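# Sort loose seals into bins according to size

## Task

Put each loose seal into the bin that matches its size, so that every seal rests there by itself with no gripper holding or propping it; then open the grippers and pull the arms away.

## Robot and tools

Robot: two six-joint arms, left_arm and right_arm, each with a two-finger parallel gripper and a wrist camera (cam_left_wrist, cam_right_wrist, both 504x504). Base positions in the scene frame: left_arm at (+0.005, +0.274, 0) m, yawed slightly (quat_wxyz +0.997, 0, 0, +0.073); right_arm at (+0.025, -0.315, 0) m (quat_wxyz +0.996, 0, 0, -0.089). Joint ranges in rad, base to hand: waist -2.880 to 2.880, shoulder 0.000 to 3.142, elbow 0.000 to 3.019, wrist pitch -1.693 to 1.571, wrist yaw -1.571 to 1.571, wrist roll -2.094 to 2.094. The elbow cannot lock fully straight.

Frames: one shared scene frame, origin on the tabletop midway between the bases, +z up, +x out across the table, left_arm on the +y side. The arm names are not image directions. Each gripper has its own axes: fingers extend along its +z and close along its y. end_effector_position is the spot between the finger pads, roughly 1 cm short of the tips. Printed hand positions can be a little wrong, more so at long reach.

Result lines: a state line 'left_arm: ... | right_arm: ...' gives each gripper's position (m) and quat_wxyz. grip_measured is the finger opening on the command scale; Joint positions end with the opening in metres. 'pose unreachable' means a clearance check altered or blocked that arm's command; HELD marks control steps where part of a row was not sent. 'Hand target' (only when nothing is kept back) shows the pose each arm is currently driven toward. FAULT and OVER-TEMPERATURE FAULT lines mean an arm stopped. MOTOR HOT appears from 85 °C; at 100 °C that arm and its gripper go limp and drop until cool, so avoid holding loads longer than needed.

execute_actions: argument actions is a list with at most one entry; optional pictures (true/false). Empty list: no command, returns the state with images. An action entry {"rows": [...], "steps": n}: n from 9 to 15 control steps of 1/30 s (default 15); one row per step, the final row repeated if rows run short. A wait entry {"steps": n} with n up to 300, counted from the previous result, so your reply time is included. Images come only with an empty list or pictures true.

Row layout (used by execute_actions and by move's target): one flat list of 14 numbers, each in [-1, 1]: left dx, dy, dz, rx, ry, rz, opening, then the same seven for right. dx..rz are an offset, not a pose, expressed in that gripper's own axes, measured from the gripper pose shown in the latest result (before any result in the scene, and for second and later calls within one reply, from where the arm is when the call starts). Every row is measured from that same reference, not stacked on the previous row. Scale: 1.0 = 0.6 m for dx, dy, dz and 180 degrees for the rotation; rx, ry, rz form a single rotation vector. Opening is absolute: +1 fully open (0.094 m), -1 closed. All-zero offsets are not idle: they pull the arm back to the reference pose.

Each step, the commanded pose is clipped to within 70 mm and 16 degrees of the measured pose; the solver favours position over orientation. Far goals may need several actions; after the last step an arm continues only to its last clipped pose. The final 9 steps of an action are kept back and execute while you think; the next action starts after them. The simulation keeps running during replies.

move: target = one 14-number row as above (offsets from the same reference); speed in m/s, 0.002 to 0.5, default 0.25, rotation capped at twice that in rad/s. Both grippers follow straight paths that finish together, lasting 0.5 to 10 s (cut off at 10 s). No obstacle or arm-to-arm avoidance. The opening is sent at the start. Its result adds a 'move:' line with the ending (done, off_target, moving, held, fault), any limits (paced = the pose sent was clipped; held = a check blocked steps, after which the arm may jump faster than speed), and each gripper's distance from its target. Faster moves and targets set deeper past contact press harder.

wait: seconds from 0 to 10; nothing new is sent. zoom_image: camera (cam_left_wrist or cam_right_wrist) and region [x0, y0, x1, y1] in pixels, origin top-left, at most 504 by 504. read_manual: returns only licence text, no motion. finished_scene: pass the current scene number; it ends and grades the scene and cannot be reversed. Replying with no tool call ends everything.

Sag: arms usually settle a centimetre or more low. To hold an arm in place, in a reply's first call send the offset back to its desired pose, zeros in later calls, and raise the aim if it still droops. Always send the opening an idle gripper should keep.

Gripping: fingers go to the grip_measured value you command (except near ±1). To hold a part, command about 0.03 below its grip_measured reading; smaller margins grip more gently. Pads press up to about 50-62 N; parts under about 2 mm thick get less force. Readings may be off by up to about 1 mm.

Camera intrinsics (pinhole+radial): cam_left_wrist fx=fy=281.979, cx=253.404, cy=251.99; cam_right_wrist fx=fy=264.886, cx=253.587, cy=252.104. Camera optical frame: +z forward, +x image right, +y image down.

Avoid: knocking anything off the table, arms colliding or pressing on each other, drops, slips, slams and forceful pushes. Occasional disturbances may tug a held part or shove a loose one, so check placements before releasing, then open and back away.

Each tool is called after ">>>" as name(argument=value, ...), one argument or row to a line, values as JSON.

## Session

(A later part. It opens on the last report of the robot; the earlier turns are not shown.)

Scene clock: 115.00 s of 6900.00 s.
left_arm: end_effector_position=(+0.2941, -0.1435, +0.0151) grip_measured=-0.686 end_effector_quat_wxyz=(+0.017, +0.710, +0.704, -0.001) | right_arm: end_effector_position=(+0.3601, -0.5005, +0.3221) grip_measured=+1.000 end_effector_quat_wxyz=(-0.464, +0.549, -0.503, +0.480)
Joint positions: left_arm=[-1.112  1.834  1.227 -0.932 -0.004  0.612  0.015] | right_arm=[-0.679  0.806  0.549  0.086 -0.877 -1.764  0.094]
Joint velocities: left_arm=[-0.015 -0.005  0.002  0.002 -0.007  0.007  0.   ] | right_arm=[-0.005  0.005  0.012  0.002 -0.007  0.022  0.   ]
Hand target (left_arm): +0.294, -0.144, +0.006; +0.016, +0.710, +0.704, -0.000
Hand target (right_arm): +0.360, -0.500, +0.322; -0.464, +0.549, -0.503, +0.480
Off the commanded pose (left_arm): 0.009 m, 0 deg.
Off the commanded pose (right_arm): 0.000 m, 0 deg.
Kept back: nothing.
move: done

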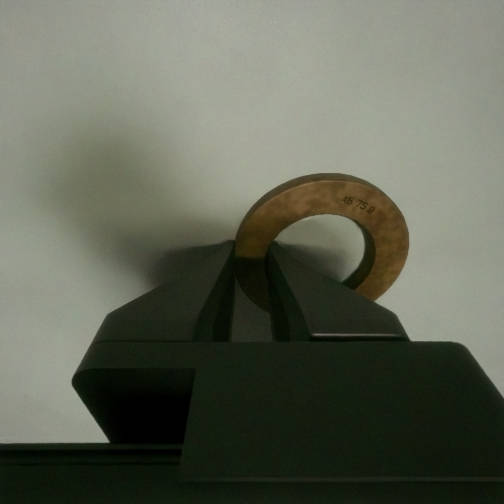

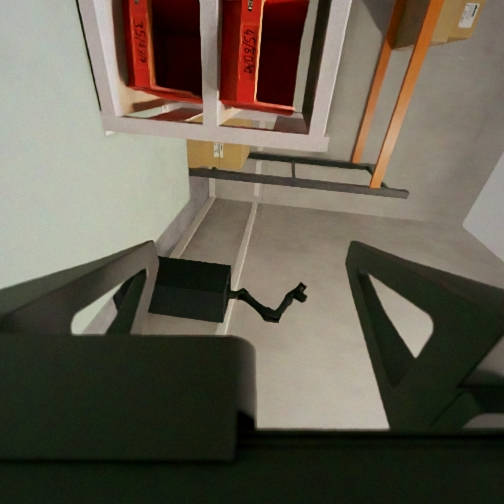

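>>> move(
  target=[0,0,-0.15,0,0,0,-0.716, 0,0,0,0,0,0,1],
  speed=0.15,
)

Scene clock: 116.27 s of 6900.00 s.
left_arm: end_effector_position=(+0.2856, -0.1311, +0.0872) grip_measured=-0.686 end_effector_quat_wxyz=(+0.000, +0.710, +0.704, +0.002) | right_arm: end_effector_position=(+0.3601, -0.5005, +0.3221) grip_measured=+1.000 end_effector_quat_wxyz=(-0.464, +0.549, -0.503, +0.480)
Joint positions: left_arm=[-1.112  1.724  1.288 -1.135 -0.004  0.612  0.015] | right_arm=[-0.679  0.806  0.549  0.086 -0.877 -1.764  0.094]
Joint velocities: left_arm=[-0.015  0.005 -0.012 -0.017 -0.007 -0.022  0.001] | right_arm=[-0.005  0.005  0.007  0.002 -0.007 -0.007  0.   ]
Hand target (left_arm): +0.293, -0.140, +0.105; +0.017, +0.710, +0.704, -0.001
Hand target (right_arm): +0.360, -0.500, +0.322; -0.464, +0.549, -0.503, +0.480
Off the commanded pose (left_arm): 0.022 m, 2 deg.
Off the commanded pose (right_arm): 0.000 m, 0 deg.
Kept back: nothing.
move: off_target (left_arm)

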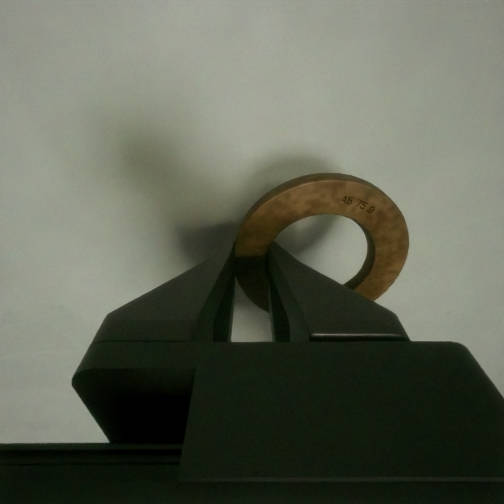

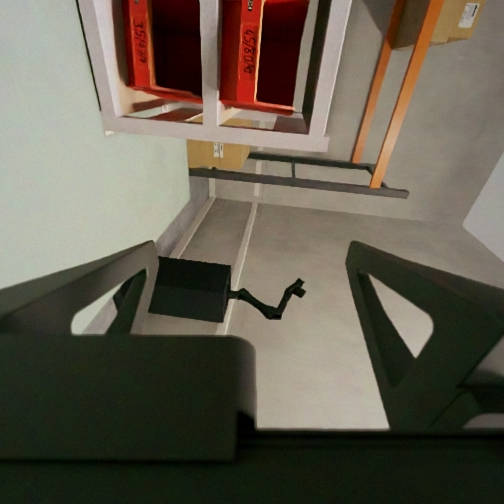

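>>> move(
  target=[0.91,0.657,-0.555,-0.68,0,0,-0.716, 0,0,0,0,0,0,1],
  speed=0.28,
)

Scene clock: 120.80 s of 6900.00 s.
left_arm: end_effector_position=(+0.6854, +0.4044, +0.3976) grip_measured=-0.685 end_effector_quat_wxyz=(+0.619, +0.352, +0.364, +0.601) | right_arm: end_effector_position=(+0.3601, -0.5005, +0.3221) grip_measured=+1.000 end_effector_quat_wxyz=(-0.464, +0.549, -0.503, +0.480)
Joint positions: left_arm=[0.096 1.769 1.183 1.107 0.207 1.421 0.015] | right_arm=[-0.679  0.806  0.549  0.086 -0.877 -1.764  0.094]
Joint velocities: left_arm=[-0.015 -0.015 -0.002 -0.007  0.037 -0.037  0.001] | right_arm=[-0.005 -0.005  0.002 -0.007 -0.051  0.051  0.   ]
Hand target (left_arm): +0.691, +0.407, +0.415; +0.628, +0.339, +0.347, +0.609
Hand target (right_arm): +0.360, -0.500, +0.322; -0.464, +0.549, -0.503, +0.480
Off the commanded pose (left_arm): 0.026 m, 4 deg.
Off the commanded pose (right_arm): 0.000 m, 0 deg.
Kept back: nothing.
move: off_target (left_arm)

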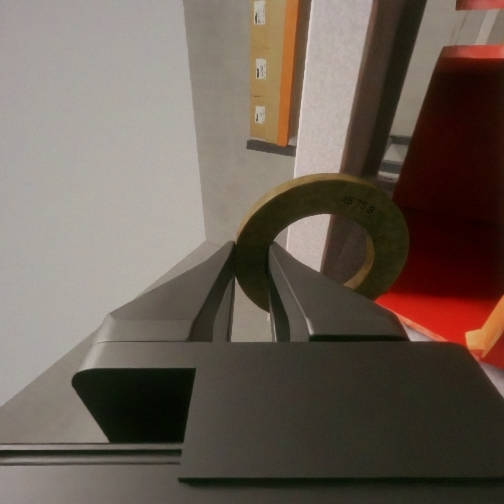

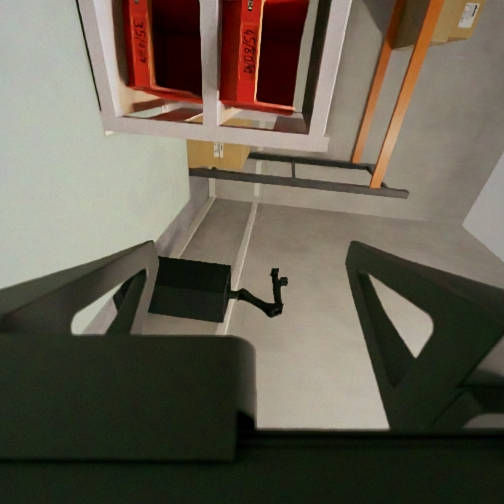

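>>> move(
  target=[0,-0.043,0.05,-0.02,0,0,-0.716, 0,0,0,0,0,0,1],
  speed=0.07,
)

Scene clock: 122.70 s of 6900.00 s.
left_arm: end_effector_position=(+0.7156, +0.4073, +0.3743) grip_measured=-0.685 end_effector_quat_wxyz=(+0.621, +0.343, +0.364, +0.603) | right_arm: end_effector_position=(+0.3601, -0.5005, +0.3221) grip_measured=+1.000 end_effector_quat_wxyz=(-0.464, +0.549, -0.503, +0.480)
Joint positions: left_arm=[0.084 1.876 1.261 1.147 0.185 1.418 0.015] | right_arm=[-0.679  0.806  0.549  0.086 -0.877 -1.764  0.094]
Joint velocities: left_arm=[-0.015  0.015 -0.002  0.002  0.022  0.022 -0.   ] | right_arm=[ 0.005 -0.005 -0.007 -0.002  0.007  0.007  0.   ]
Hand target (left_arm): +0.723, +0.403, +0.389; +0.630, +0.332, +0.345, +0.611
Hand target (right_arm): +0.360, -0.500, +0.322; -0.464, +0.549, -0.503, +0.480
Off the commanded pose (left_arm): 0.018 m, 3 deg.
Off the commanded pose (right_arm): 0.000 m, 0 deg.
Kept back: nothing.
move: off_target (left_arm)

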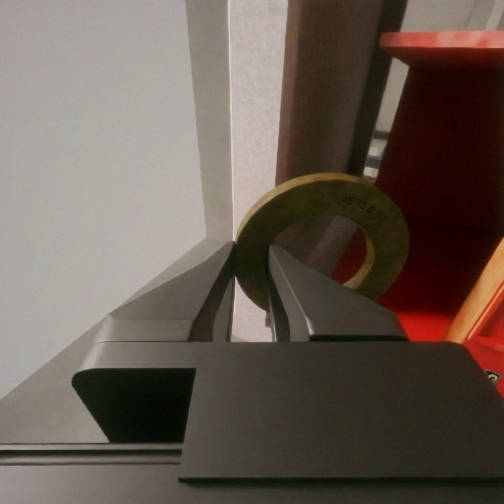

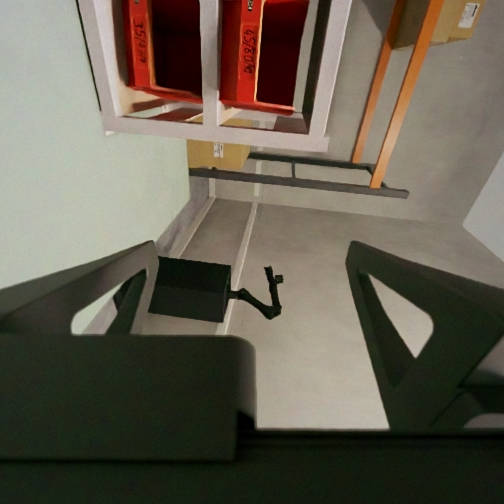

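>>> move(
  target=[-0.008,-0.066,0.033,-0.01,0,0,-0.716, 0,0,0,0,0,0,1],
  speed=0.05,
)

Scene clock: 124.20 s of 6900.00 s.
left_arm: end_effector_position=(+0.7426, +0.4058, +0.3410) grip_measured=-0.685 end_effector_quat_wxyz=(+0.620, +0.341, +0.373, +0.600) | right_arm: end_effector_position=(+0.3601, -0.5005, +0.3221) grip_measured=+1.000 end_effector_quat_wxyz=(-0.464, +0.549, -0.503, +0.480)
Joint positions: left_arm=[0.069 1.974 1.322 1.171 0.162 1.418 0.015] | right_arm=[-0.679  0.806  0.549  0.086 -0.877 -1.764  0.094]
Joint velocities: left_arm=[-0.024  0.005 -0.007 -0.012  0.022 -0.007 -0.   ] | right_arm=[-0.015 -0.005  0.002 -0.007 -0.007  0.007  0.   ]
Hand target (left_arm): +0.751, +0.401, +0.350; +0.626, +0.333, +0.355, +0.609
Hand target (right_arm): +0.360, -0.500, +0.322; -0.464, +0.549, -0.503, +0.480
Off the commanded pose (left_arm): 0.014 m, 3 deg.
Off the commanded pose (right_arm): 0.000 m, 0 deg.
Kept back: nothing.
move: off_target (left_arm)

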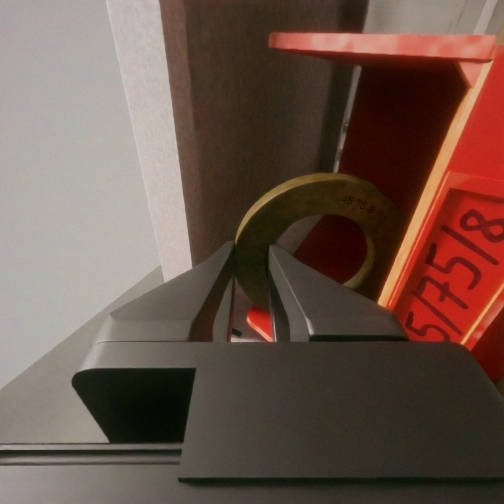

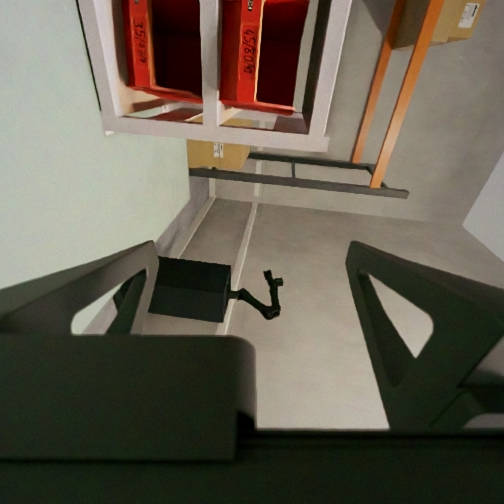

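Label 45/75/8 confirmed. Rotate in.

>>> move(
  target=[-0.005,-0.005,0.085,0.2,0,0,-0.716, 0,0,0,0,0,0,1],
  speed=0.05,
)

Scene clock: 130.97 s of 6900.00 s.
left_arm: end_effector_position=(+0.7836, +0.4079, +0.3132) grip_measured=-0.686 end_effector_quat_wxyz=(+0.466, +0.522, +0.564, +0.439) | right_arm: end_effector_position=(+0.3601, -0.5005, +0.3221) grip_measured=+1.000 end_effector_quat_wxyz=(-0.464, +0.549, -0.503, +0.480)
Joint positions: left_arm=[0.069 1.839 1.521 0.133 0.201 1.539 0.015] | right_arm=[-0.679  0.806  0.549  0.086 -0.877 -1.764  0.094]
Joint velocities: left_arm=[-0.005 -0.005  0.007 -0.012  0.022  0.007 -0.001] | right_arm=[-0.005 -0.005  0.007 -0.007 -0.066  0.007  0.   ]
Hand target (left_arm): +0.786, +0.403, +0.363; +0.480, +0.515, +0.542, +0.460
Hand target (right_arm): +0.360, -0.500, +0.322; -0.464, +0.549, -0.503, +0.480
Off the commanded pose (left_arm): 0.051 m, 4 deg.
Off the commanded pose (right_arm): 0.000 m, 0 deg.
Kept back: nothing.
move: off_target (left_arm)

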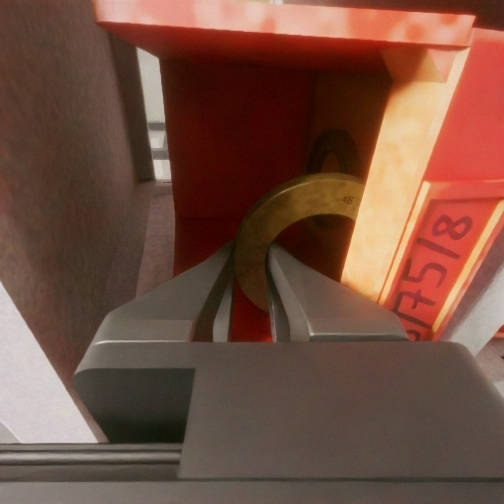

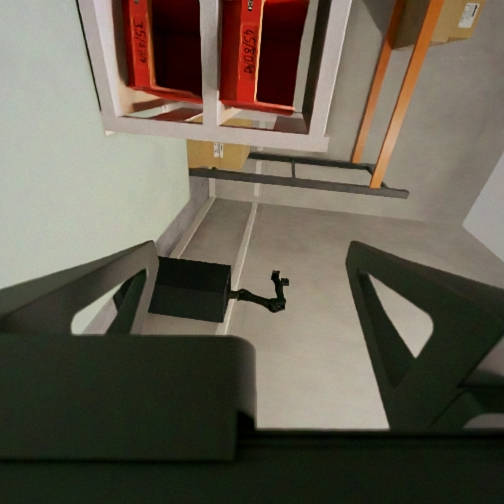

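>>> move(
  target=[0,0.085,-0.015,-0.02,0,0,-0.29, 0,0,0,0,0,0,1],
  speed=0.04,
)

>>> move(
  target=[0,0.06,-0.3,-0.02,0,0,-0.29, 0,0,0,0,0,0,1],
  speed=0.12,
)

Scene clock: 132.77 s of 6900.00 s.
left_arm: end_effector_position=(+0.7829, +0.4077, +0.3146) grip_measured=-0.293 end_effector_quat_wxyz=(+0.467, +0.520, +0.566, +0.437) | right_arm: end_effector_position=(+0.3601, -0.5005, +0.3221) grip_measured=+1.000 end_effector_quat_wxyz=(-0.464, +0.549, -0.503, +0.480)
Joint positions: left_arm=[0.069 1.836 1.521 0.129 0.202 1.535 0.033] | right_arm=[-0.679  0.806  0.549  0.086 -0.877 -1.764  0.094]
Joint velocities: left_arm=[-0.015 -0.005  0.002 -0.017 -0.022  0.081 -0.001] | right_arm=[ 0.005 -0.005 -0.017  0.002  0.007 -0.066  0.   ]
Hand target (left_arm): +0.782, +0.410, +0.364; +0.483, +0.507, +0.550, +0.456
Hand target (right_arm): +0.360, -0.500, +0.322; -0.464, +0.549, -0.503, +0.480
Off the commanded pose (left_arm): 0.050 m, 4 deg.
Off the commanded pose (right_arm): 0.000 m, 0 deg.
Kept back: nothing.
move: off_target (left_arm)

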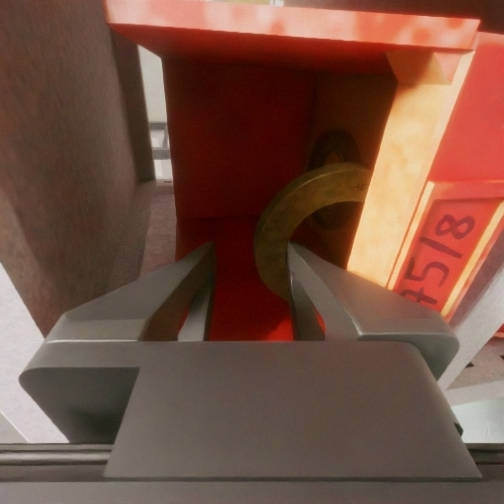

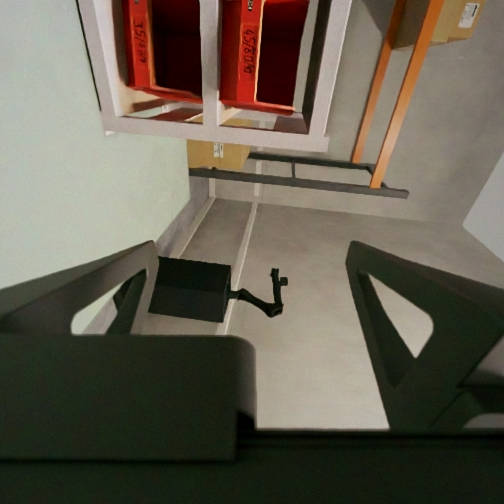

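Scene clock: 134.73 s of 6900.00 s.
left_arm: end_effector_position=(+0.6165, +0.4072, +0.3750) grip_measured=-0.293 end_effector_quat_wxyz=(+0.481, +0.510, +0.554, +0.449) | right_arm: end_effector_position=(+0.3601, -0.5005, +0.3221) grip_measured=+1.000 end_effector_quat_wxyz=(-0.464, +0.549, -0.503, +0.480)
Joint positions: left_arm=[0.146 1.389 1.105 0.144 0.283 1.535 0.033] | right_arm=[-0.679  0.806  0.549  0.086 -0.877 -1.764  0.094]
Joint velocities: left_arm=[-0.005  0.005  0.002  0.002 -0.037 -0.066  0.   ] | right_arm=[-0.005 -0.015 -0.007  0.002  0.007 -0.007  0.   ]
Hand target (left_arm): +0.612, +0.411, +0.382; +0.483, +0.506, +0.552, +0.455
Hand target (right_arm): +0.360, -0.500, +0.322; -0.464, +0.549, -0.503, +0.480
Off the commanded pose (left_arm): 0.009 m, 1 deg.
Off the commanded pose (right_arm): 0.000 m, 0 deg.
Kept back: nothing.
move: done

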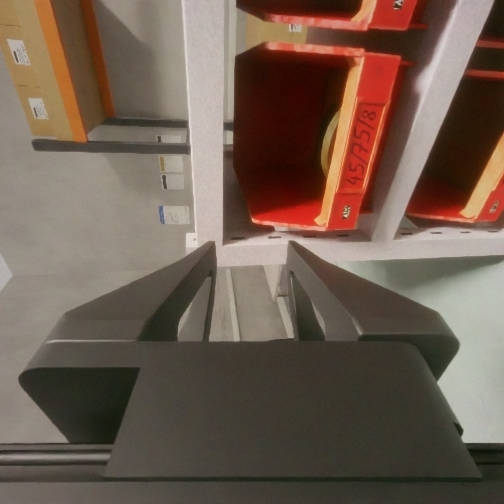

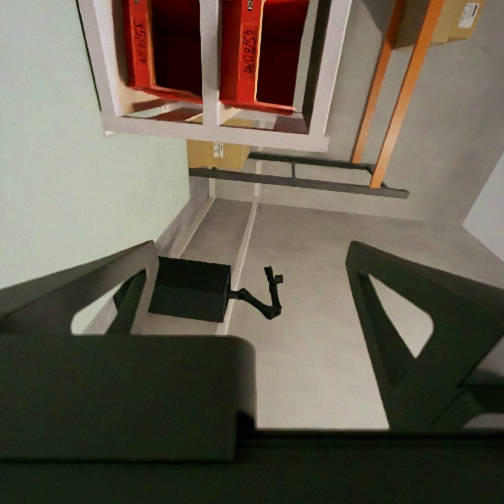

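>>> move(
  target=[-0.45,0.1,-0.35,0.33,0,0,-0.29, 0,0,0,0,0,0,1],
  speed=0.3,
)

Scene clock: 137.50 s of 6900.00 s.
left_arm: end_effector_position=(+0.4116, +0.1465, +0.4679) grip_measured=-0.293 end_effector_quat_wxyz=(+0.153, +0.686, +0.701, +0.123) | right_arm: end_effector_position=(+0.3601, -0.5005, +0.3221) grip_measured=+1.000 end_effector_quat_wxyz=(-0.464, +0.549, -0.503, +0.480)
Joint positions: left_arm=[-0.486  1.329  1.821 -1.678 -0.092  1.227  0.033] | right_arm=[-0.679  0.806  0.549  0.086 -0.877 -1.764  0.094]
Joint velocities: left_arm=[-0.005 -0.005 -0.002  0.002  0.007  0.051  0.   ] | right_arm=[ 0.005 -0.005 -0.002 -0.007  0.022 -0.007  0.   ]
Hand target (left_arm): +0.416, +0.144, +0.479; +0.161, +0.682, +0.703, +0.124
Hand target (right_arm): +0.360, -0.500, +0.322; -0.464, +0.549, -0.503, +0.480
Off the commanded pose (left_arm): 0.018 m, 2 deg.
Off the commanded pose (right_arm): 0.000 m, 0 deg.
Kept back: nothing.
move: off_target (left_arm)

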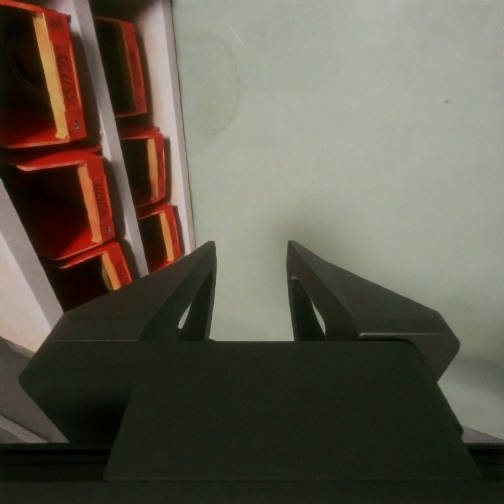

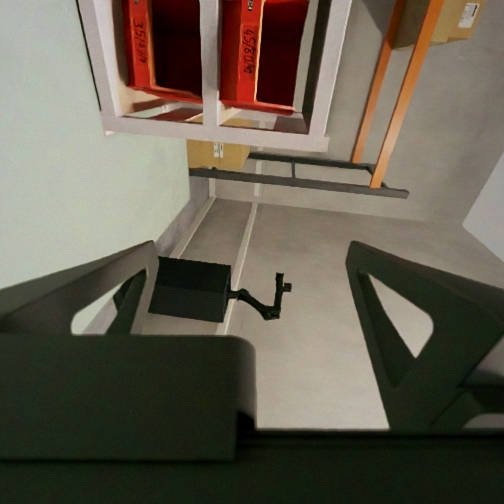

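The table is clear and both grippers are empty and away from the bins.

>>> finished_scene(
  scene=2,
)

The scene is finished: the task was done.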